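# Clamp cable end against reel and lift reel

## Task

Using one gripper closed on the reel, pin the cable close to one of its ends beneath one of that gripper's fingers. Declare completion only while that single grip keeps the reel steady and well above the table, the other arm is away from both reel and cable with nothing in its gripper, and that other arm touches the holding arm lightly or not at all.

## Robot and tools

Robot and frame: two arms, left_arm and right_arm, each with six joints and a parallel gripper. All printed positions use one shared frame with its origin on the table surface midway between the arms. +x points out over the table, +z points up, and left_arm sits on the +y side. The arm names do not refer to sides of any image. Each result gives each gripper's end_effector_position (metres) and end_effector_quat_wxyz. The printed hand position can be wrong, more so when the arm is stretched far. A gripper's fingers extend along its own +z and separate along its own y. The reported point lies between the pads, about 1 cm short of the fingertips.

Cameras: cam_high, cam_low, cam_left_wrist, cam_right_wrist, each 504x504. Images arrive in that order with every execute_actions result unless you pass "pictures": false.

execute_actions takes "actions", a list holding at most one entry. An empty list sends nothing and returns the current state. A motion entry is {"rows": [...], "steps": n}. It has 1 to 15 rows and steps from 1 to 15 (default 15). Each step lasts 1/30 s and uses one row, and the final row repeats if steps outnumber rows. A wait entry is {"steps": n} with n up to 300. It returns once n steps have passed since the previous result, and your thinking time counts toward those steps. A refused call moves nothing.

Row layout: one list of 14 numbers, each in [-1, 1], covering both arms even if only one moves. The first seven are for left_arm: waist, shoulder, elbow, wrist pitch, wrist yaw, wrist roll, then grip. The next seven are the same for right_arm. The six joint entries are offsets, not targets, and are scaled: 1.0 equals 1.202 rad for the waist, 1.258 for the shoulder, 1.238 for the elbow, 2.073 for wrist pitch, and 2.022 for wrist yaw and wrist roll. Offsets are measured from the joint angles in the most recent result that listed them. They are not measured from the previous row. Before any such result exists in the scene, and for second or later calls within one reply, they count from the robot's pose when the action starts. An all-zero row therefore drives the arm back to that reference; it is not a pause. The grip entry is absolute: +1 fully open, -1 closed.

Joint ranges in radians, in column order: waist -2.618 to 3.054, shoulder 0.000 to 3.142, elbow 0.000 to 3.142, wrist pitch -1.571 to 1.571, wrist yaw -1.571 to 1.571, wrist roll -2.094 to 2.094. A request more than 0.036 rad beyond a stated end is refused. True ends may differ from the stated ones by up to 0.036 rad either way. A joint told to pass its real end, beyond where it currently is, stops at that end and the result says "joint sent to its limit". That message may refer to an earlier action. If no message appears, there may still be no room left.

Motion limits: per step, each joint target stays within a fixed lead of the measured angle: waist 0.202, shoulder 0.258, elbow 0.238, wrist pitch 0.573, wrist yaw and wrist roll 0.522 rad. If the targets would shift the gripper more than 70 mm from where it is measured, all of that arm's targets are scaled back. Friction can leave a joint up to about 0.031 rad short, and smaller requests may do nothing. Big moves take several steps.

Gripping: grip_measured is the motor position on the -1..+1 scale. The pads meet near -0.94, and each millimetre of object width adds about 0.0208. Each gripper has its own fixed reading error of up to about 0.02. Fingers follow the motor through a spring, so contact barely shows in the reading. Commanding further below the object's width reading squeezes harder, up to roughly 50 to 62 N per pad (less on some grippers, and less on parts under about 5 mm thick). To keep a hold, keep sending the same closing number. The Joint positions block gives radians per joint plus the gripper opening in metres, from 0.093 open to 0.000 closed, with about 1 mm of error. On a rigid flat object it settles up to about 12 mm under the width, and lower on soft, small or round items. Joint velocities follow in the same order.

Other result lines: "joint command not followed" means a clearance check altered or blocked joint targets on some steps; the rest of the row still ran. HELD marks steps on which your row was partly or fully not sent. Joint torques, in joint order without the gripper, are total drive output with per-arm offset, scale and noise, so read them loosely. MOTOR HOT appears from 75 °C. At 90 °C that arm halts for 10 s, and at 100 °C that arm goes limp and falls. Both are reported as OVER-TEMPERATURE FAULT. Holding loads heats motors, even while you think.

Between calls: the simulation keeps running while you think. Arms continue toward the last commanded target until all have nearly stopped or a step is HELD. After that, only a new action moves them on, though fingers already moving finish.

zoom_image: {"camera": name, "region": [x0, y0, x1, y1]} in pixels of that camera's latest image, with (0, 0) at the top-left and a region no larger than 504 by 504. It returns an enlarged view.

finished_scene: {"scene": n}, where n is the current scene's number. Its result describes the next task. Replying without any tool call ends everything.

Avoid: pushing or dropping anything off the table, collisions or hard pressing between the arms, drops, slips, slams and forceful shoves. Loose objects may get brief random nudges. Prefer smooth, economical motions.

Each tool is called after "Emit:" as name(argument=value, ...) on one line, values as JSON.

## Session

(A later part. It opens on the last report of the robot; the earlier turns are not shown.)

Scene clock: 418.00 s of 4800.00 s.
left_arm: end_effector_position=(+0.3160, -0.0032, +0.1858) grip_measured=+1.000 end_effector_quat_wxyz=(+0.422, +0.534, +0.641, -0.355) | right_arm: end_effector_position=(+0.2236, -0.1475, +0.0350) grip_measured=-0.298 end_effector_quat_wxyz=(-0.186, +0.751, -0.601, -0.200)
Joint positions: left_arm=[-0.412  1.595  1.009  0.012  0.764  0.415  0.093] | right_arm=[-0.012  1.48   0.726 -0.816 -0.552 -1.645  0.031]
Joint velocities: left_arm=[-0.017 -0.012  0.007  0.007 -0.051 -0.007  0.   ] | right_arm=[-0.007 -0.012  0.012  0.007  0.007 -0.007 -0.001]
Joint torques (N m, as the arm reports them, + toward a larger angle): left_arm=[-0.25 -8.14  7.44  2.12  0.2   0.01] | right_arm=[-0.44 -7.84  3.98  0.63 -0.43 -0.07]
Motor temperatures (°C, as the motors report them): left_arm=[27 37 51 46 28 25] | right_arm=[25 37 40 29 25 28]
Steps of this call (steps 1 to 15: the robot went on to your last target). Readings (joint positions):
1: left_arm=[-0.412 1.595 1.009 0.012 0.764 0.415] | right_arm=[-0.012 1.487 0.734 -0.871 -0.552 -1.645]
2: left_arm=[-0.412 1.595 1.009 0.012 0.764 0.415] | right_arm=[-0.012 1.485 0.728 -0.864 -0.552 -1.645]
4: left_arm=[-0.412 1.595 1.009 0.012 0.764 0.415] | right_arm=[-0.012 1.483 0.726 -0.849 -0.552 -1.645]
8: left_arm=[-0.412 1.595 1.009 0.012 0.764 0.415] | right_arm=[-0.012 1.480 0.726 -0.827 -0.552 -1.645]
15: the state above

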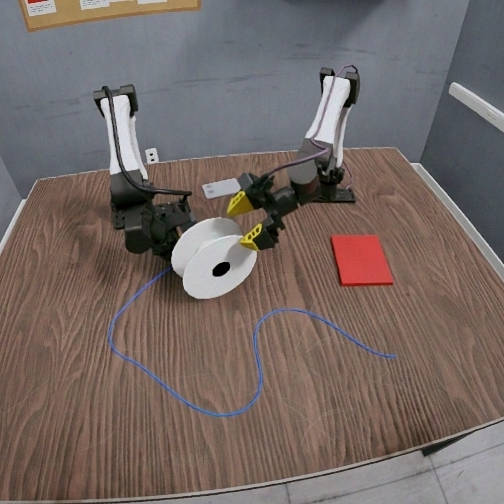

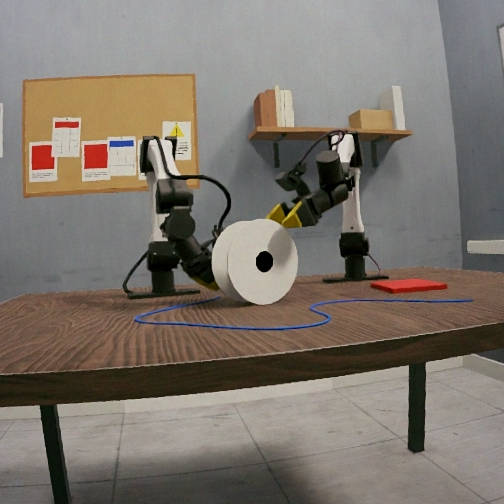

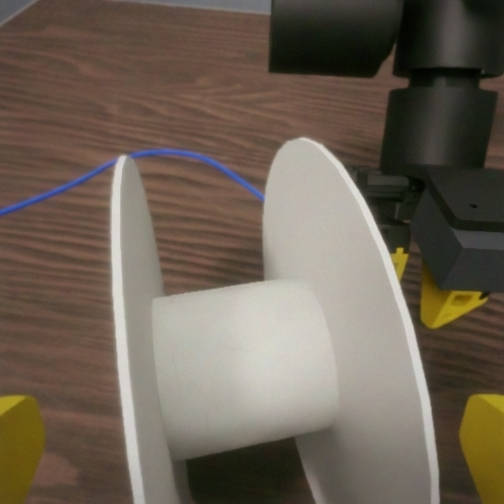

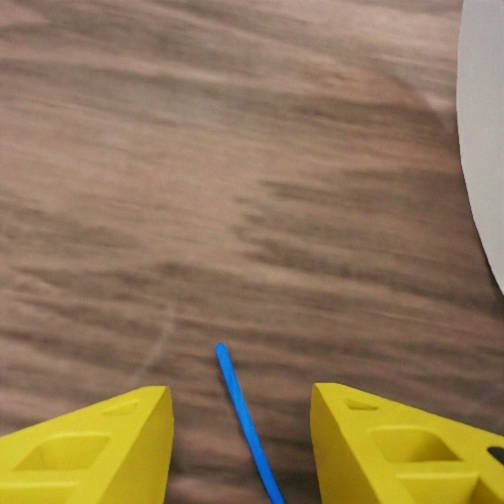

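Emit:
execute_actions(actions=[{"rows": [[0,0,0,0,0,0,1,0,0.006,-0.01,0.01,0,0,-0.3],[0,0,0,0,0,0,1,0,0.012,-0.014,0.015,0,0,-0.3],[0,0,0,0,0,0,1,0,0.016,-0.017,0.02,0,0,-0.3],[0,0,0,0,0,0,1,0,0.02,-0.02,0.025,0,0,-0.3],[0,0,0,0,0,0,1,0,0.024,-0.024,0.03,0,0,-0.3],[0,0,0,0,0,0,1,0,0.028,-0.028,0.035,0,0,-0.3],[0,0,0,0,0,0,1,0,0.032,-0.032,0.04,0,0,-0.3],[0,0,0,0,0,0,1,0,0.036,-0.036,0.044,0,0,-0.3],[0,0,0,0,0,0,1,0,0.04,-0.04,0.048,0,0,-0.3],[0,0,0,0,0,0,1,0,0.043,-0.043,0.051,0,0,-0.3],[0,0,0,0,0,0,1,0,0.046,-0.046,0.053,0,0,-0.3],[0,0,0,0,0,0,1,0,0.048,-0.048,0.054,0,0,-0.3],[0,0,0,0,0,0,1,0,0.05,-0.05,0.054,0,0,-0.3],[0,0,0,0,0,0,1,0,0.051,-0.051,0.054,0,0,-0.3],[0,0,0,0,0,0,1,0,0.052,-0.052,0.054,0,0,-0.3]], "steps": 15}], pictures=false)

Emit:
execute_actions(actions=[{"steps": 12}])

Scene clock: 442.60 s of 4800.00 s.
left_arm: end_effector_position=(+0.3160, -0.0032, +0.1858) grip_measured=+1.000 end_effector_quat_wxyz=(+0.422, +0.534, +0.641, -0.355) | right_arm: end_effector_position=(+0.2234, -0.1476, +0.0177) grip_measured=-0.298 end_effector_quat_wxyz=(-0.185, +0.751, -0.601, -0.200)
Joint positions: left_arm=[-0.412  1.595  1.009  0.012  0.764  0.415  0.093] | right_arm=[-0.012  1.525  0.686 -0.734 -0.552 -1.645  0.031]
Joint velocities: left_arm=[ 0.007  0.012 -0.007 -0.081  0.037 -0.022  0.   ] | right_arm=[ 0.012  0.051 -0.051  0.022 -0.066 -0.007  0.001]
Joint torques (N m, as the arm reports them, + toward a larger angle): left_arm=[-0.25 -8.14  7.43  2.12  0.2   0.01] | right_arm=[-0.45 -4.5   3.45  0.72 -0.38 -0.07]
Motor temperatures (°C, as the motors report them): left_arm=[27 38 51 46 28 25] | right_arm=[25 37 38 29 25 28]
Steps of this call (steps 1 to 15: the robot went on to your last target; steps 16 to 200: nothing new was sent; then 17.43 s passed at rest; steps 201 to 215: all 15 steps of this action). Readings (joint positions):
201: left_arm=[-0.412 1.595 1.009 0.012 0.764 0.415] | right_arm=[-0.012 1.480 0.726 -0.814 -0.552 -1.645]
202: left_arm=[-0.412 1.595 1.009 0.012 0.764 0.415] | right_arm=[-0.012 1.480 0.726 -0.812 -0.552 -1.645]
204: left_arm=[-0.412 1.595 1.009 0.012 0.764 0.415] | right_arm=[-0.012 1.480 0.726 -0.805 -0.552 -1.645]
208: left_arm=[-0.412 1.595 1.009 0.012 0.764 0.415] | right_arm=[-0.012 1.494 0.720 -0.771 -0.552 -1.645]
215: the state above

Scene clock: 443.00 s of 4800.00 s.
left_arm: end_effector_position=(+0.3160, -0.0032, +0.1858) grip_measured=+1.000 end_effector_quat_wxyz=(+0.422, +0.534, +0.641, -0.355) | right_arm: end_effector_position=(+0.2253, -0.1473, +0.0169) grip_measured=-0.298 end_effector_quat_wxyz=(-0.188, +0.752, -0.600, -0.197)
Joint positions: left_arm=[-0.412  1.595  1.009  0.012  0.764  0.415  0.093] | right_arm=[-0.012  1.527  0.684 -0.721 -0.552 -1.645  0.031]
Joint velocities: left_arm=[-0.007 -0.017 -0.007  0.007 -0.051  0.022  0.   ] | right_arm=[-0.007  0.007 -0.002 -0.022 -0.007  0.007 -0.001]
Joint torques (N m, as the arm reports them, + toward a larger angle): left_arm=[-0.25 -8.13  7.45  2.11  0.2   0.01] | right_arm=[-0.45 -4.41  3.44  0.65 -0.38 -0.08]
Motor temperatures (°C, as the motors report them): left_arm=[27 38 51 46 28 25] | right_arm=[25 37 38 29 25 28]
Steps of this call (steps 1 to 12: the robot went on to your last target). Readings (joint positions):
1: left_arm=[-0.412 1.595 1.009 0.012 0.764 0.415] | right_arm=[-0.012 1.526 0.684 -0.732 -0.552 -1.645]
2: left_arm=[-0.412 1.595 1.009 0.012 0.764 0.415] | right_arm=[-0.012 1.527 0.684 -0.731 -0.552 -1.645]
4: left_arm=[-0.412 1.595 1.009 0.012 0.764 0.415] | right_arm=[-0.012 1.527 0.684 -0.727 -0.552 -1.645]
8: left_arm=[-0.412 1.595 1.009 0.012 0.764 0.415] | right_arm=[-0.012 1.527 0.684 -0.723 -0.552 -1.645]
12: the state above

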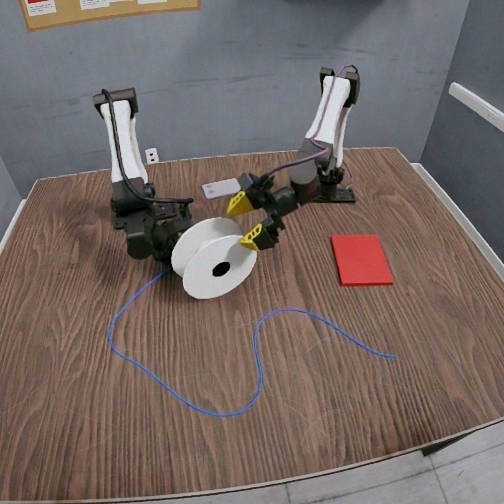

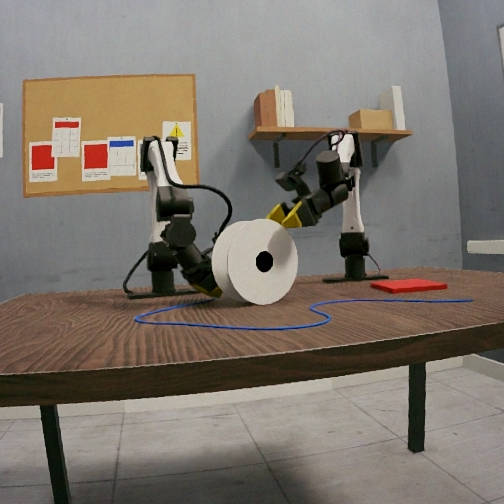

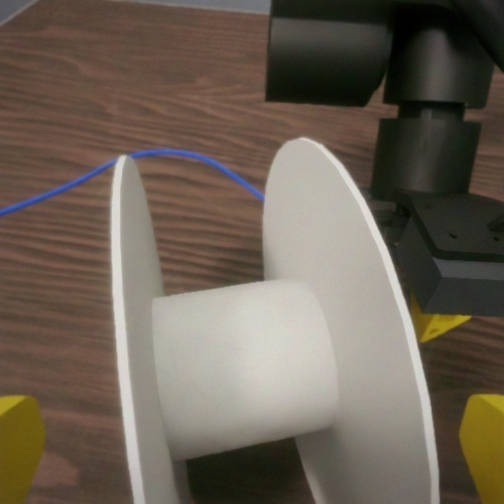

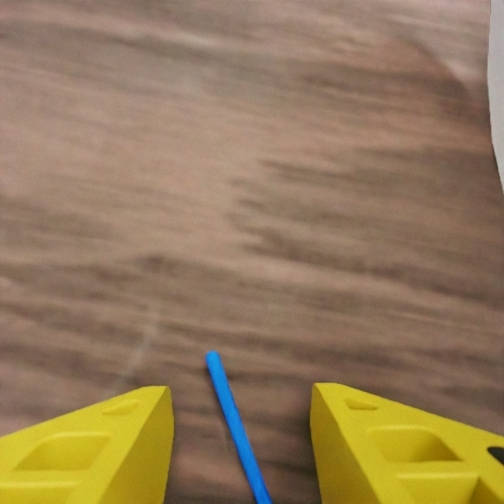

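Emit:
zoom_image(camera="cam_low", region=[170, 250, 250, 320])

Region (170, 250, 250, 320) of cam_low's 504x504 image, scaled by 6.300, with more detail than that image has; it fills the top 441 rows of this view, and the rest is white.

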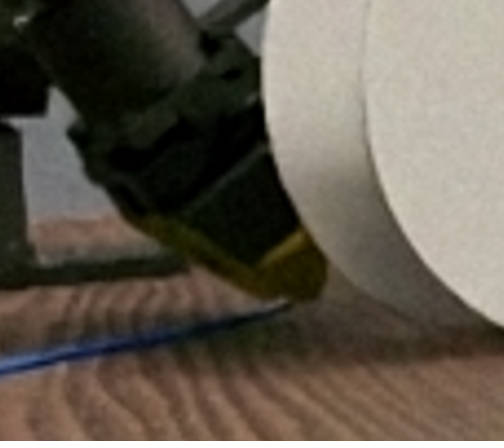

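Emit:
execute_actions(actions=[{"rows": [[0,0,0,0,0,0,1,0,0.01,-0.011,0.006,0,0,-0.3],[0,0,0,0,0,0,1,0,0.014,-0.015,0.009,0,0,-0.3],[0,0,0,0,0,0,1,0,0.016,-0.017,0.011,0,0,-0.3],[0,0,0,0,0,0,1,0,0.018,-0.019,0.013,0,0,-0.3],[0,0,0,0,0,0,1,0,0.02,-0.021,0.015,0,0,-0.3],[0,0,0,0,0,0,1,0,0.022,-0.023,0.016,0,0,-0.3],[0,0,0,0,0,0,1,0,0.023,-0.025,0.016,0,0,-0.3],[0,0,0,0,0,0,1,0,0.024,-0.026,0.016,0,0,-0.3]], "steps": 15}])

Scene clock: 457.43 s of 4800.00 s.
left_arm: end_effector_position=(+0.3160, -0.0032, +0.1858) grip_measured=+1.000 end_effector_quat_wxyz=(+0.422, +0.534, +0.641, -0.355) | right_arm: end_effector_position=(+0.2277, -0.1469, +0.0149) grip_measured=-0.298 end_effector_quat_wxyz=(-0.190, +0.752, -0.600, -0.196)
Joint positions: left_arm=[-0.412  1.595  1.009  0.012  0.764  0.415  0.093] | right_arm=[-0.012  1.537  0.684 -0.706 -0.552 -1.645  0.031]
Joint velocities: left_arm=[-0.007 -0.007 -0.002  0.051 -0.022  0.022  0.   ] | right_arm=[ 0.002  0.007 -0.012  0.022 -0.051  0.007 -0.001]
Joint torques (N m, as the arm reports them, + toward a larger angle): left_arm=[-0.25 -8.14  7.45  2.11  0.2   0.01] | right_arm=[-0.47 -4.45  2.68  0.66 -0.38 -0.07]
Motor temperatures (°C, as the motors report them): left_arm=[27 38 52 46 28 25] | right_arm=[25 36 37 29 25 28]
Steps of this call (steps 1 to 30: the robot went on to your last target; steps 31 to 210: nothing new was sent; then 6.93 s passed at rest; steps 211 to 225: all 15 steps of this action). Readings (joint positions):
211: left_arm=[-0.412 1.595 1.009 0.012 0.764 0.415] | right_arm=[-0.012 1.527 0.684 -0.720 -0.552 -1.645]
212: left_arm=[-0.412 1.595 1.009 0.012 0.764 0.415] | right_arm=[-0.012 1.527 0.684 -0.720 -0.552 -1.645]
214: left_arm=[-0.412 1.595 1.009 0.012 0.764 0.415] | right_arm=[-0.012 1.527 0.684 -0.718 -0.552 -1.645]
218: left_arm=[-0.412 1.595 1.009 0.012 0.764 0.415] | right_arm=[-0.012 1.527 0.684 -0.711 -0.552 -1.645]
225: the state above

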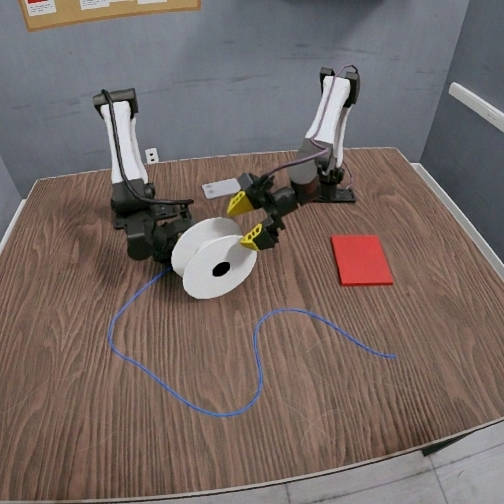

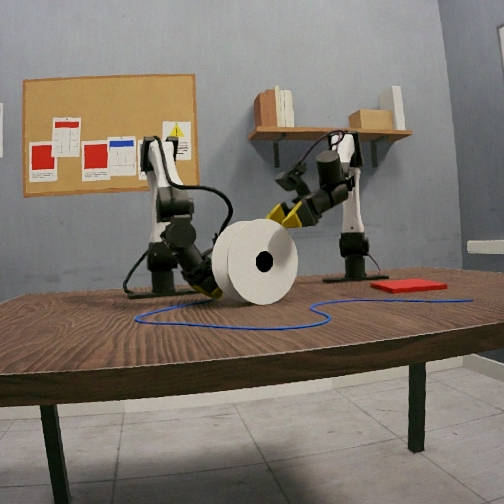

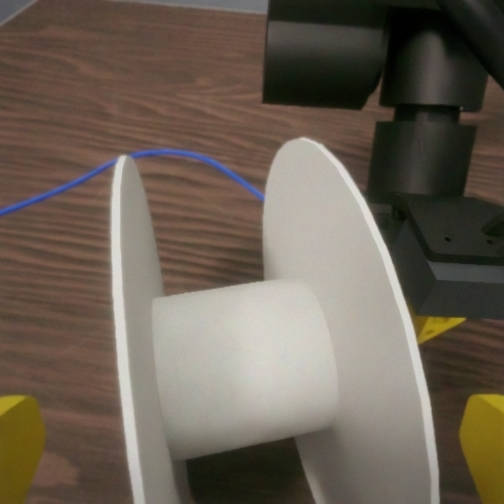

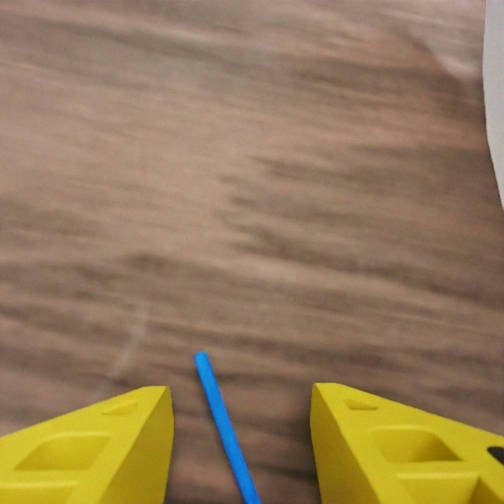

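Emit:
execute_actions(actions=[{"rows": [[0,0,0,0,0,0,1,0,0.01,-0.024,0.004,0,0,-0.3],[0,0,0,0,0,0,1,0,0.01,-0.027,0.004,0,0,-0.3],[0,0,0,0,0,0,1,0,0.01,-0.029,0.004,0,0,-0.3],[0,0,0,0,0,0,1,0,0.01,-0.031,0.004,0,0,-0.3],[0,0,0,0,0,0,1,0,0.01,-0.032,0.004,0,0,-0.3]], "steps": 15}])

Scene clock: 465.50 s of 4800.00 s.
left_arm: end_effector_position=(+0.3160, -0.0032, +0.1858) grip_measured=+1.000 end_effector_quat_wxyz=(+0.422, +0.534, +0.641, -0.355) | right_arm: end_effector_position=(+0.2220, -0.1478, +0.0114) grip_measured=-0.298 end_effector_quat_wxyz=(-0.185, +0.751, -0.601, -0.201)
Joint positions: left_arm=[-0.412  1.595  1.009  0.012  0.764  0.415  0.093] | right_arm=[-0.012  1.537  0.667 -0.703 -0.552 -1.645  0.031]
Joint velocities: left_arm=[ 0.002 -0.007 -0.012 -0.066  0.022  0.037  0.   ] | right_arm=[-0.017 -0.002 -0.012 -0.022  0.051  0.007 -0.001]
Joint torques (N m, as the arm reports them, + toward a larger angle): left_arm=[-0.26 -8.14  7.45  2.11  0.2   0.01] | right_arm=[-0.44 -5.07  3.28  0.53 -0.38 -0.07]
Motor temperatures (°C, as the motors report them): left_arm=[27 38 52 46 28 25] | right_arm=[25 36 37 29 25 28]
Steps of this call (steps 1 to 15: the robot went on to your last target; steps 16 to 200: nothing new was sent; then 0.90 s passed at rest; steps 201 to 215: all 15 steps of this action). Readings (joint positions):
201: left_arm=[-0.412 1.595 1.009 0.012 0.764 0.415] | right_arm=[-0.012 1.537 0.684 -0.704 -0.552 -1.645]
202: left_arm=[-0.412 1.595 1.009 0.012 0.764 0.415] | right_arm=[-0.012 1.537 0.684 -0.704 -0.552 -1.645]
204: left_arm=[-0.412 1.595 1.009 0.012 0.764 0.415] | right_arm=[-0.012 1.537 0.679 -0.703 -0.552 -1.645]
208: left_arm=[-0.412 1.595 1.009 0.012 0.764 0.415] | right_arm=[-0.012 1.537 0.667 -0.703 -0.552 -1.645]
215: the state above

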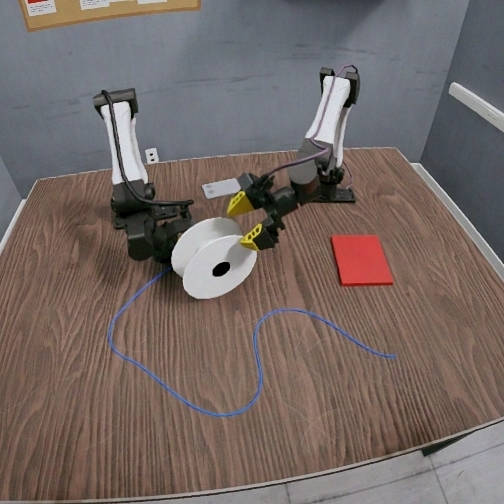

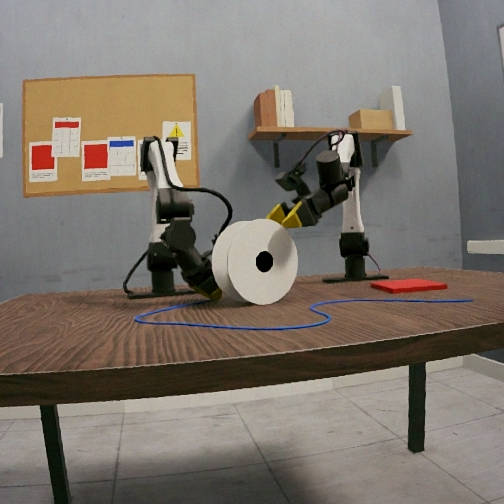

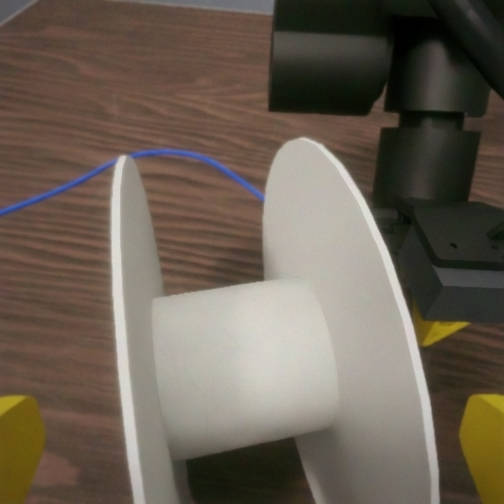

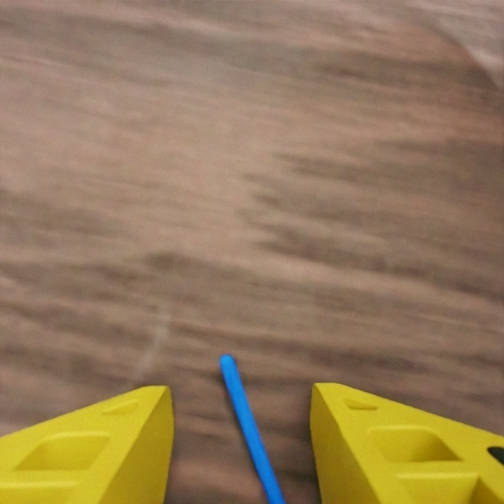

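Emit:
zoom_image(camera="cam_low", region=[180, 260, 240, 320])

Region (180, 260, 240, 320) of cam_low's 504x504 image, scaled by 8.400, with more detail than that image has.

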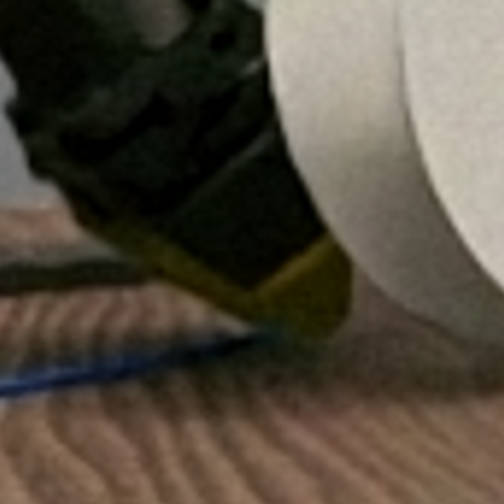

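Emit:
execute_actions(actions=[{"rows": [[0,0,0,0,0,0,1,0,0,0,0,0,0,-0.38],[0,0,0,0,0,0,1,0,0,0,0,0,0,-0.46],[0,0,0,0,0,0,1,0,0,0,0,0,0,-0.54],[0,0,0,0,0,0,1,0,0,0,0,0,0,-0.62],[0,0,0,0,0,0,1,0,0,0,0,0,0,-0.69],[0,0,0,0,0,0,1,0,0,0,0,0,0,-0.76],[0,0,0,0,0,0,1,0,0,0,0,0,0,-0.82],[0,0,0,0,0,0,1,0,0,0,0,0,0,-0.87],[0,0,0,0,0,0,1,0,0,0,0,0,0,-0.92],[0,0,0,0,0,0,1,0,0,0,0,0,0,-0.96],[0,0,0,0,0,0,1,0,0,0,0,0,0,-1]], "steps": 15}])

Scene clock: 475.30 s of 4800.00 s.
left_arm: end_effector_position=(+0.3160, -0.0032, +0.1858) grip_measured=+1.000 end_effector_quat_wxyz=(+0.422, +0.534, +0.641, -0.355) | right_arm: end_effector_position=(+0.2220, -0.1478, +0.0114) grip_measured=-0.992 end_effector_quat_wxyz=(-0.185, +0.751, -0.601, -0.201)
Joint positions: left_arm=[-0.412  1.595  1.009  0.012  0.764  0.415  0.093] | right_arm=[-0.012  1.537  0.667 -0.703 -0.552 -1.645  0.   ]
Joint velocities: left_arm=[ 0.002 -0.002  0.002 -0.037 -0.007 -0.037  0.   ] | right_arm=[-0.002  0.002 -0.007 -0.022 -0.066 -0.095  0.   ]
Joint torques (N m, as the arm reports them, + toward a larger angle): left_arm=[-0.25 -8.15  7.44  2.11  0.2   0.02] | right_arm=[-0.45 -6.29  4.85  0.46 -0.37 -0.07]
Motor temperatures (°C, as the motors report them): left_arm=[27 38 52 46 28 25] | right_arm=[25 36 37 28 25 28]
Steps of this call (steps 1 to 15: the robot went on to your last target; steps 16 to 200: nothing new was sent; then 2.63 s passed at rest; steps 201 to 215: all 15 steps of this action). Readings (joint positions):
201: left_arm=[-0.412 1.595 1.009 0.012 0.764 0.415] | right_arm=[-0.012 1.537 0.667 -0.703 -0.552 -1.645]
202: left_arm=[-0.412 1.595 1.009 0.012 0.764 0.415] | right_arm=[-0.012 1.537 0.667 -0.703 -0.552 -1.645]
204: left_arm=[-0.412 1.595 1.009 0.012 0.764 0.415] | right_arm=[-0.012 1.537 0.667 -0.703 -0.552 -1.645]
208: left_arm=[-0.412 1.595 1.009 0.012 0.764 0.415] | right_arm=[-0.012 1.537 0.667 -0.703 -0.552 -1.645]
215: the state above

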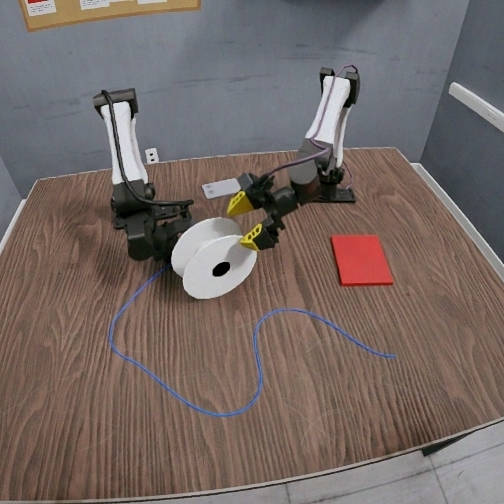

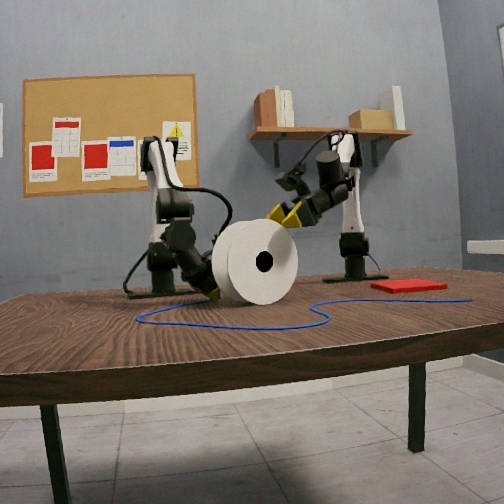

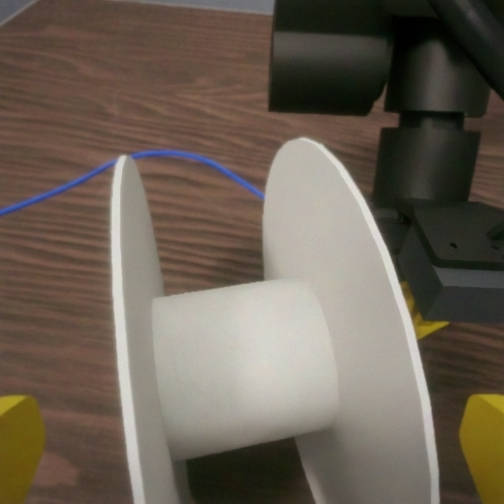

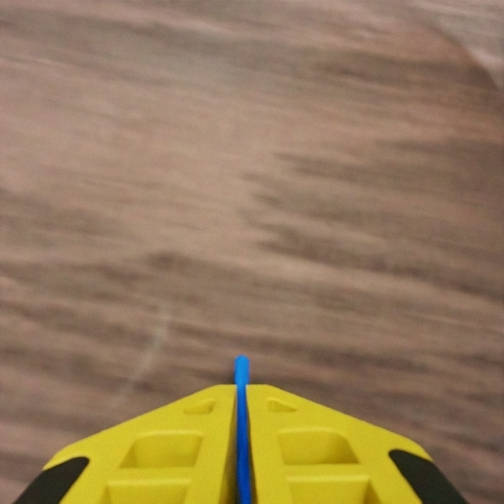

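Emit:
execute_actions(actions=[{"rows": [[0,-0.004,0,0.006,-0.008,-0.006,1,0,-0.008,0.01,-0.01,0,0,-1],[-0.002,-0.012,-0.004,0.012,-0.018,-0.013,1,0,-0.014,0.018,-0.02,0,0,-1],[-0.004,-0.024,-0.012,0.018,-0.029,-0.021,1,0,-0.021,0.026,-0.031,0,0,-1],[-0.006,-0.038,-0.024,0.024,-0.04,-0.03,1,-0.005,-0.029,0.034,-0.042,0,0,-1],[-0.008,-0.054,-0.039,0.03,-0.051,-0.038,1,-0.014,-0.038,0.043,-0.054,0,0,-1],[-0.011,-0.072,-0.056,0.035,-0.062,-0.046,1,-0.027,-0.047,0.052,-0.066,0,0,-1],[-0.013,-0.09,-0.074,0.039,-0.072,-0.053,1,-0.043,-0.057,0.061,-0.077,0,0,-1],[-0.016,-0.109,-0.094,0.042,-0.08,-0.059,1,-0.061,-0.066,0.07,-0.087,0,0,-1],[-0.018,-0.127,-0.114,0.044,-0.087,-0.064,1,-0.081,-0.075,0.079,-0.096,0,0,-1],[-0.021,-0.145,-0.133,0.045,-0.092,-0.068,1,-0.101,-0.084,0.087,-0.104,0,0,-1],[-0.023,-0.161,-0.151,0.045,-0.095,-0.071,1,-0.12,-0.092,0.095,-0.11,0,0,-1],[-0.025,-0.175,-0.167,0.045,-0.097,-0.072,1,-0.138,-0.098,0.101,-0.115,0,0,-1],[-0.026,-0.187,-0.18,0.045,-0.098,-0.073,1,-0.153,-0.103,0.106,-0.118,0,0,-1],[-0.027,-0.195,-0.19,0.045,-0.098,-0.073,1,-0.164,-0.106,0.109,-0.12,0,0,-1],[-0.027,-0.199,-0.195,0.045,-0.098,-0.073,1,-0.17,-0.108,0.111,-0.12,0,0,-1]], "steps": 15}], pictures=false)

Emit:
execute_actions(actions=[{"steps": 15}])

Scene clock: 585.07 s of 4800.00 s.
left_arm: end_effector_position=(+0.2934, +0.0233, +0.1994) grip_measured=+1.000 end_effector_quat_wxyz=(+0.463, +0.482, +0.672, -0.319) | right_arm: end_effector_position=(+0.2473, -0.1850, +0.0590) grip_measured=-0.992 end_effector_quat_wxyz=(+0.215, -0.699, +0.661, +0.168)
Joint positions: left_arm=[-0.437  1.37   0.817  0.09   0.605  0.297  0.093] | right_arm=[-0.19   1.422  0.782 -0.891 -0.552 -1.645  0.   ]
Joint velocities: left_arm=[-0.037 -0.276 -0.374  0.051 -0.154 -0.183  0.   ] | right_arm=[-0.427 -0.144  0.144 -0.271  0.095 -0.081  0.   ]
Joint torques (N m, as the arm reports them, + toward a larger angle): left_arm=[-0.74 -6.68  5.86  2.44 -0.04 -0.1 ] | right_arm=[-0.53 -6.91  6.47  0.27 -0.37 -0.07]
Motor temperatures (°C, as the motors report them): left_arm=[27 39 52 47 28 25] | right_arm=[25 36 37 27 26 28]
Steps of this call (steps 1 to 15: the robot went on to your last target; steps 16 to 200: nothing new was sent; then 102.60 s passed at rest; steps 201 to 215: all 15 steps of this action). Readings (joint positions):
201: left_arm=[-0.412 1.595 1.009 0.012 0.764 0.415] | right_arm=[-0.012 1.537 0.667 -0.703 -0.552 -1.645]
202: left_arm=[-0.412 1.595 1.009 0.013 0.761 0.413] | right_arm=[-0.012 1.537 0.667 -0.706 -0.552 -1.645]
204: left_arm=[-0.412 1.590 1.009 0.019 0.742 0.400] | right_arm=[-0.012 1.535 0.673 -0.725 -0.552 -1.645]
208: left_arm=[-0.416 1.520 0.959 0.055 0.679 0.356] | right_arm=[-0.040 1.496 0.709 -0.795 -0.552 -1.645]
215: the state above

Scene clock: 585.57 s of 4800.00 s.
left_arm: end_effector_position=(+0.2929, +0.0273, +0.1927) grip_measured=+1.000 end_effector_quat_wxyz=(+0.459, +0.472, +0.685, -0.313) | right_arm: end_effector_position=(+0.2416, -0.1889, +0.0614) grip_measured=-0.992 end_effector_quat_wxyz=(+0.207, -0.690, +0.671, +0.178)
Joint positions: left_arm=[-0.438  1.36   0.794  0.092  0.579  0.279  0.093] | right_arm=[-0.209  1.416  0.787 -0.934 -0.552 -1.645  0.   ]
Joint velocities: left_arm=[ 0.012  0.007 -0.012 -0.051  0.007 -0.051  0.   ] | right_arm=[ 0.007  0.007 -0.007 -0.066  0.007  0.037  0.   ]
Joint torques (N m, as the arm reports them, + toward a larger angle): left_arm=[-0.86 -7.14  5.79  2.43 -0.01 -0.09] | right_arm=[-1.04 -7.18  6.64  0.29 -0.38 -0.08]
Motor temperatures (°C, as the motors report them): left_arm=[27 39 52 47 28 25] | right_arm=[25 36 37 27 26 28]
Steps of this call (steps 1 to 15: the robot went on to your last target). Readings (joint positions):
1: left_arm=[-0.438 1.363 0.806 0.090 0.601 0.293] | right_arm=[-0.201 1.419 0.785 -0.898 -0.552 -1.645]
2: left_arm=[-0.438 1.360 0.799 0.090 0.597 0.290] | right_arm=[-0.207 1.417 0.787 -0.904 -0.552 -1.645]
4: left_arm=[-0.438 1.360 0.794 0.090 0.590 0.286] | right_arm=[-0.209 1.416 0.787 -0.914 -0.552 -1.645]
8: left_arm=[-0.438 1.360 0.794 0.091 0.583 0.281] | right_arm=[-0.209 1.416 0.787 -0.927 -0.552 -1.645]
15: the state above

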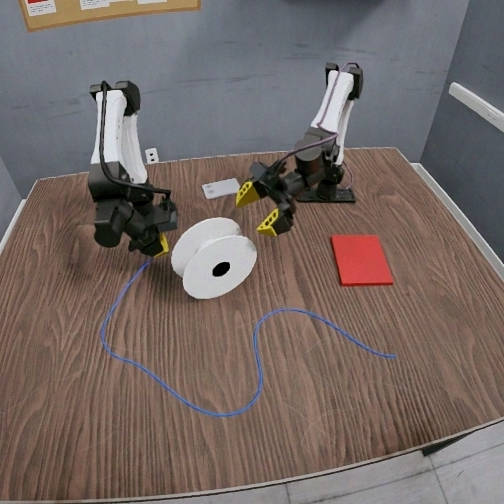

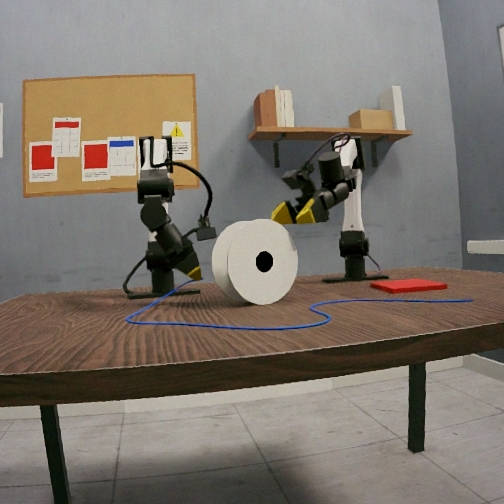

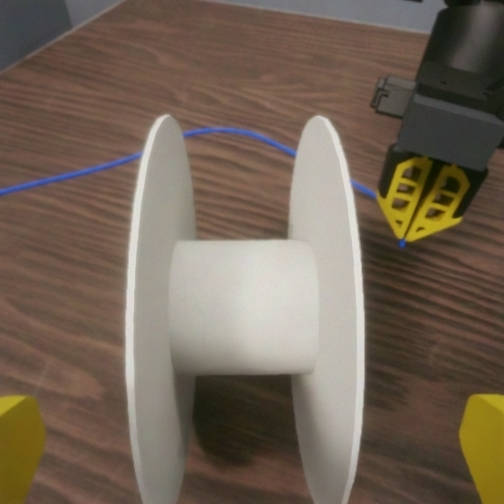

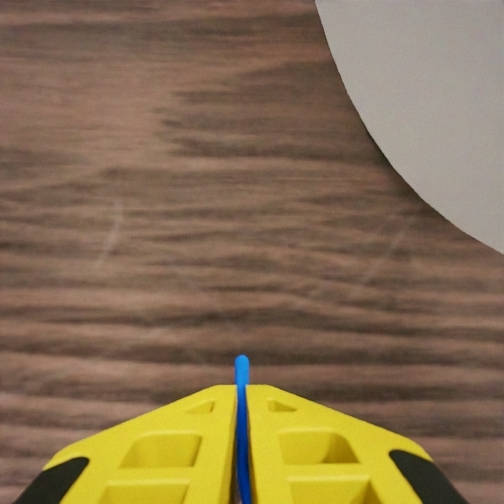

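Emit:
execute_actions(actions=[])

Scene clock: 609.60 s of 4800.00 s.
left_arm: end_effector_position=(+0.2931, +0.0273, +0.1927) grip_measured=+1.000 end_effector_quat_wxyz=(+0.459, +0.471, +0.685, -0.313) | right_arm: end_effector_position=(+0.2414, -0.1889, +0.0614) grip_measured=-0.992 end_effector_quat_wxyz=(+0.206, -0.690, +0.671, +0.178)
Joint positions: left_arm=[-0.438  1.36   0.794  0.093  0.578  0.278  0.093] | right_arm=[-0.209  1.416  0.787 -0.935 -0.552 -1.645  0.   ]
Joint velocities: left_arm=[ 0.012  0.012  0.002 -0.037  0.022 -0.022  0.   ] | right_arm=[ 0.012 -0.002  0.022 -0.051  0.022  0.081  0.   ]
Joint torques (N m, as the arm reports them, + toward a larger angle): left_arm=[-0.86 -7.16  5.79  2.44 -0.01 -0.09] | right_arm=[-1.06 -7.18  6.64  0.29 -0.37 -0.08]
Motor temperatures (°C, as the motors report them): left_arm=[28 38 50 48 28 25] | right_arm=[25 36 38 27 26 28]
Steps of this call (steps 1 to 15: the robot went on to your last target; steps 16 to 200: nothing new was sent; then 17.37 s passed at rest). Readings (joint positions):
1: left_arm=[-0.438 1.360 0.794 0.092 0.579 0.279] | right_arm=[-0.209 1.416 0.787 -0.934 -0.552 -1.645]
2: left_arm=[-0.438 1.360 0.794 0.093 0.579 0.278] | right_arm=[-0.209 1.416 0.787 -0.934 -0.552 -1.645]
4: left_arm=[-0.438 1.360 0.794 0.093 0.579 0.278] | right_arm=[-0.209 1.416 0.787 -0.934 -0.552 -1.645]
8: left_arm=[-0.438 1.360 0.794 0.093 0.579 0.278] | right_arm=[-0.209 1.416 0.787 -0.935 -0.552 -1.645]
200: the state above
All arms were judged still, so your last target was given up. Only a new action makes them travel on or press farther. Fingers that are still opening or closing keep moving.

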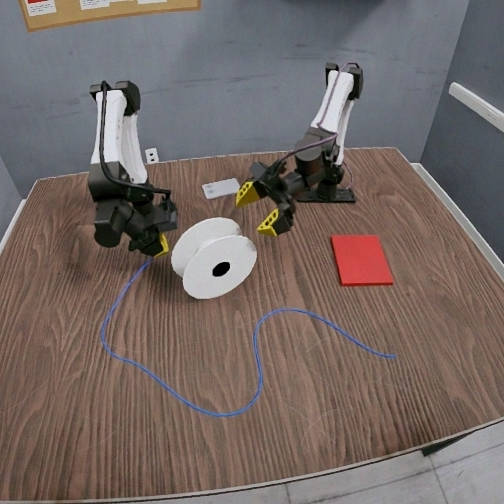

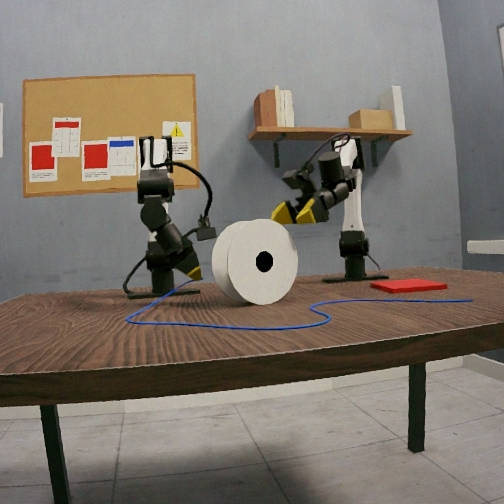

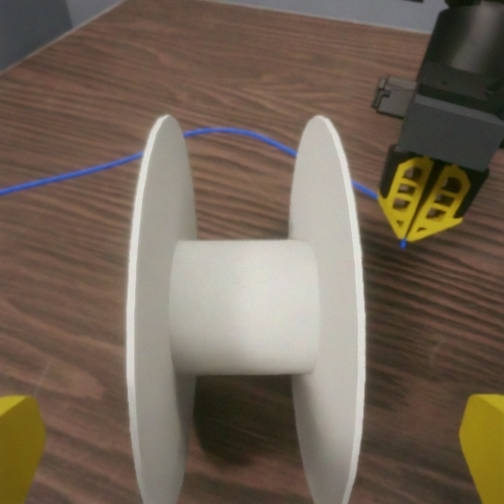

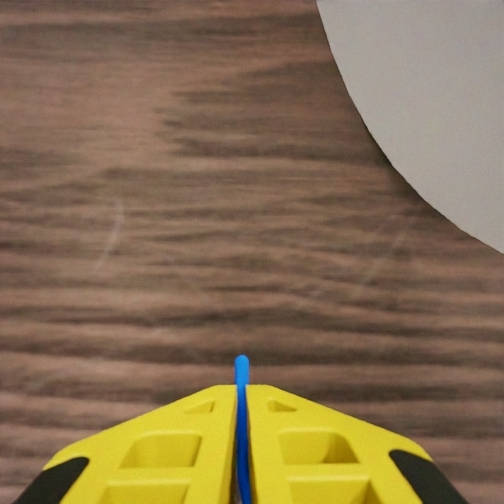

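Emit:
execute_actions(actions=[{"rows": [
[0,0,0,0,0,0,1, 0,-0.005,-0.003,0.012,0.010,0,-1],
[0,0,0,0,0,0,1, 0,-0.016,-0.010,0.028,0.030,0,-1],
[0,0,0,0,0,0,1, 0,-0.028,-0.017,0.045,0.058,0,-1],
[0,0,0,0,0,0,1, 0,-0.044,-0.027,0.062,0.090,0.005,-1],
[0,0,0,0,0,0,1, 0,-0.061,-0.037,0.080,0.125,0.015,-1],
[0,0,0,0,0,0,1, 0,-0.080,-0.049,0.100,0.160,0.030,-1],
[0,0,0,0,0,0,1, 0,-0.101,-0.062,0.121,0.195,0.052,-1],
[0,0,0,0,0,0,1, 0,-0.124,-0.075,0.143,0.225,0.080,-1],
[0,0,0,0,0,0,1, 0,-0.148,-0.090,0.166,0.250,0.112,-1],
[0,0,0,0,0,0,1, 0,-0.173,-0.106,0.190,0.267,0.148,-1],
[0,0,0,0,0,0,1, 0,-0.200,-0.122,0.214,0.277,0.186,-1],
[0,0,0,0,0,0,1, 0,-0.228,-0.139,0.239,0.280,0.226,-1],
[0,0,0,0,0,0,1, 0,-0.257,-0.157,0.264,0.280,0.266,-1],
[0,0,0,0,0,0,1, 0,-0.287,-0.175,0.289,0.280,0.306,-1],
[0,0,0,0,0,0,1, 0,-0.318,-0.194,0.314,0.280,0.346,-1]
], "steps": 15}], pictures=false)

Emit:
execute_actions(actions=[{"rows": [
[0,0,0,0,0,0,1, 0,-0.095,-0.068,0.120,0.010,0.190,-1],
[0,0,0,0,0,0,1, 0,-0.126,-0.087,0.145,0.010,0.232,-1],
[0,0,0,0,0,0,1, 0,-0.157,-0.106,0.170,0.010,0.274,-1],
[0,0,0,0,0,0,1, 0,-0.188,-0.125,0.194,0.010,0.316,-1],
[0,0,0,0,0,0,1, 0,-0.218,-0.144,0.217,0.010,0.358,-1],
[0,0,0,0,0,0,1, 0,-0.247,-0.163,0.239,0.010,0.400,-1],
[0,0,0,0,0,0,1, 0,-0.275,-0.181,0.260,0.010,0.440,-1],
[0,0,0,0,0,0,1, 0,-0.301,-0.198,0.280,0.010,0.478,-1],
[0,0,0,0,0,0,1, 0,-0.325,-0.213,0.298,0.010,0.513,-1],
[0,0,0,0,0,0,1, 0,-0.346,-0.227,0.314,0.010,0.545,-1],
[0,0,0,0,0,0,1, 0,-0.363,-0.238,0.327,0.010,0.572,-1],
[0,0,0,0,0,0,1, 0,-0.377,-0.247,0.337,0.010,0.594,-1],
[0,0,0,0,0,0,1, 0,-0.386,-0.253,0.343,0.010,0.610,-1],
[0,0,0,0,0,0,1, 0,-0.391,-0.257,0.346,0.010,0.619,-1],
[0,0,0,0,0,0,1, 0,-0.393,-0.258,0.347,0.010,0.623,-1]
], "steps": 15}], pictures=false)

Emit:
execute_actions(actions=[{"steps": 15}])

Scene clock: 669.70 s of 4800.00 s.
left_arm: end_effector_position=(+0.2931, +0.0273, +0.1927) grip_measured=+1.000 end_effector_quat_wxyz=(+0.459, +0.471, +0.685, -0.313) | right_arm: end_effector_position=(+0.2997, -0.2680, +0.0833) grip_measured=-0.992 end_effector_quat_wxyz=(+0.249, -0.546, +0.787, -0.144)
Joint positions: left_arm=[-0.438  1.36   0.794  0.093  0.578  0.278  0.093] | right_arm=[-0.209  1.098  0.607 -0.501 -0.072 -1.241  0.   ]
Joint velocities: left_arm=[ 0.012 -0.012 -0.022 -0.022 -0.066  0.051  0.   ] | right_arm=[-0.007 -1.082 -0.652  1.385  0.476  1.941  0.   ]
Joint torques (N m, as the arm reports them, + toward a larger angle): left_arm=[-0.25 -6.02  7.63  2.29  0.11  0.01] | right_arm=[-0.42 -5.46  5.45  1.84  0.07  0.02]
Motor temperatures (°C, as the motors report them): left_arm=[28 38 49 50 28 25] | right_arm=[25 37 39 27 26 28]
Steps of this call (steps 1 to 180: nothing new was sent; then 53.60 s passed at rest; steps 181 to 195: all 15 steps of this action). Readings (joint positions):
181: left_arm=[-0.438 1.360 0.794 0.093 0.578 0.278] | right_arm=[-0.209 1.416 0.787 -0.934 -0.551 -1.645]
182: left_arm=[-0.438 1.360 0.794 0.093 0.578 0.278] | right_arm=[-0.209 1.416 0.787 -0.930 -0.545 -1.645]
184: left_arm=[-0.438 1.360 0.794 0.093 0.578 0.278] | right_arm=[-0.209 1.407 0.785 -0.903 -0.504 -1.645]
188: left_arm=[-0.438 1.360 0.794 0.093 0.578 0.278] | right_arm=[-0.209 1.325 0.742 -0.793 -0.330 -1.597]
195: the state above

Scene clock: 670.20 s of 4800.00 s.
left_arm: end_effector_position=(+0.2931, +0.0273, +0.1927) grip_measured=+1.000 end_effector_quat_wxyz=(+0.459, +0.471, +0.685, -0.313) | right_arm: end_effector_position=(+0.3192, -0.2703, +0.2070) grip_measured=-0.992 end_effector_quat_wxyz=(+0.637, -0.067, +0.766, -0.045)
Joint positions: left_arm=[-0.438  1.36   0.794  0.093  0.578  0.278  0.093] | right_arm=[-0.209  0.629  0.32   0.124 -0.064 -0.17   0.   ]
Joint velocities: left_arm=[ 0.002  0.002 -0.002  0.007  0.022 -0.022  0.   ] | right_arm=[-0.017 -0.217 -0.144  0.593  0.022  1.136  0.   ]
Joint torques (N m, as the arm reports them, + toward a larger angle): left_arm=[-0.26 -6.02  7.64  2.3   0.11  0.01] | right_arm=[-0.45 -1.84  5.62  2.72  0.17  0.01]
Motor temperatures (°C, as the motors report them): left_arm=[28 38 49 50 28 25] | right_arm=[25 37 39 27 26 28]
Steps of this call (steps 1 to 15: all 15 steps of this action). Readings (joint positions):
1: left_arm=[-0.438 1.360 0.794 0.093 0.578 0.278] | right_arm=[-0.209 1.060 0.584 -0.454 -0.065 -1.170]
2: left_arm=[-0.438 1.360 0.794 0.093 0.578 0.278] | right_arm=[-0.209 1.021 0.562 -0.407 -0.065 -1.097]
4: left_arm=[-0.438 1.360 0.794 0.093 0.578 0.278] | right_arm=[-0.209 0.943 0.515 -0.312 -0.065 -0.943]
8: left_arm=[-0.438 1.360 0.794 0.093 0.578 0.278] | right_arm=[-0.209 0.792 0.423 -0.122 -0.064 -0.622]
15: the state above

Scene clock: 670.70 s of 4800.00 s.
left_arm: end_effector_position=(+0.2931, +0.0273, +0.1927) grip_measured=+1.000 end_effector_quat_wxyz=(+0.459, +0.471, +0.685, -0.313) | right_arm: end_effector_position=(+0.3208, -0.2705, +0.2242) grip_measured=-0.992 end_effector_quat_wxyz=(+0.669, -0.003, +0.743, +0.008)
Joint positions: left_arm=[-0.438  1.36   0.794  0.093  0.578  0.278  0.093] | right_arm=[-0.209  0.621  0.311  0.205 -0.064  0.002  0.   ]
Joint velocities: left_arm=[ 0.007 -0.007  0.012  0.022  0.007 -0.037  0.   ] | right_arm=[-0.012  0.007  0.007  0.007 -0.081  0.081  0.   ]
Joint torques (N m, as the arm reports them, + toward a larger angle): left_arm=[-0.23 -6.01  7.64  2.3   0.11  0.01] | right_arm=[-0.44 -2.3   5.75  2.83  0.17  0.02]
Motor temperatures (°C, as the motors report them): left_arm=[28 38 49 50 28 25] | right_arm=[25 37 39 27 26 28]
Steps of this call (steps 1 to 15: the robot went on to your last target). Readings (joint positions):
1: left_arm=[-0.438 1.360 0.794 0.093 0.578 0.278] | right_arm=[-0.209 0.623 0.316 0.142 -0.064 -0.134]
2: left_arm=[-0.438 1.360 0.794 0.093 0.578 0.278] | right_arm=[-0.209 0.621 0.314 0.156 -0.064 -0.106]
4: left_arm=[-0.438 1.360 0.794 0.093 0.578 0.278] | right_arm=[-0.209 0.621 0.313 0.176 -0.064 -0.064]
8: left_arm=[-0.438 1.360 0.794 0.093 0.578 0.278] | right_arm=[-0.209 0.621 0.312 0.195 -0.064 -0.022]
15: the state above

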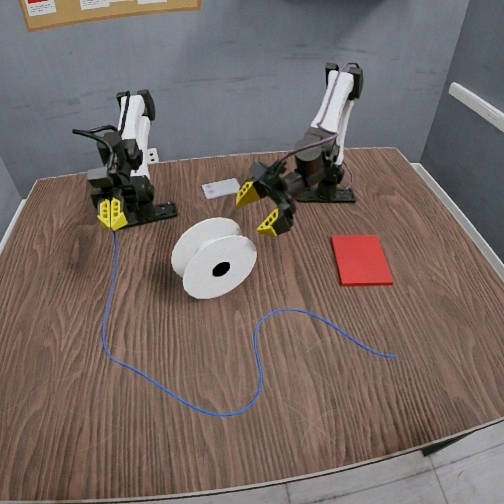

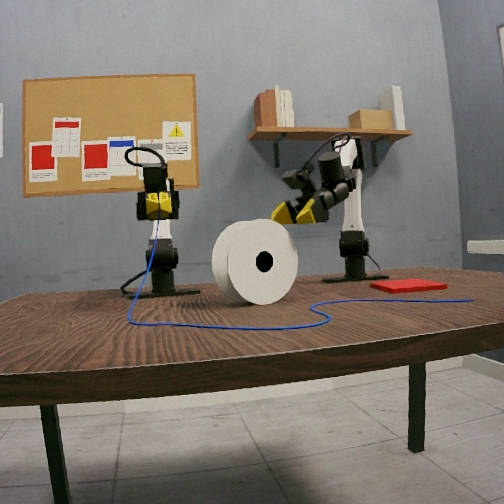

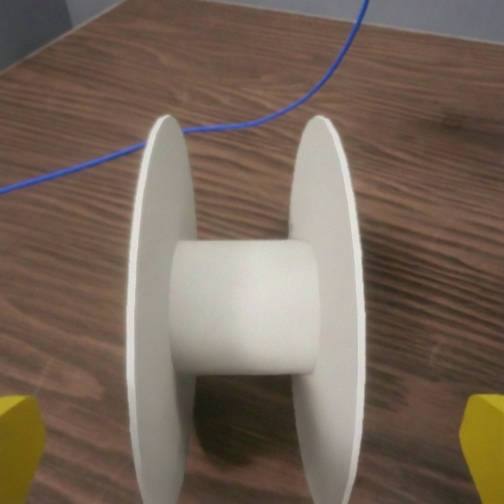

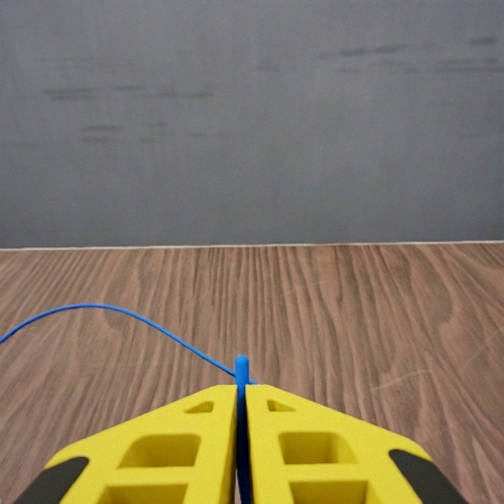

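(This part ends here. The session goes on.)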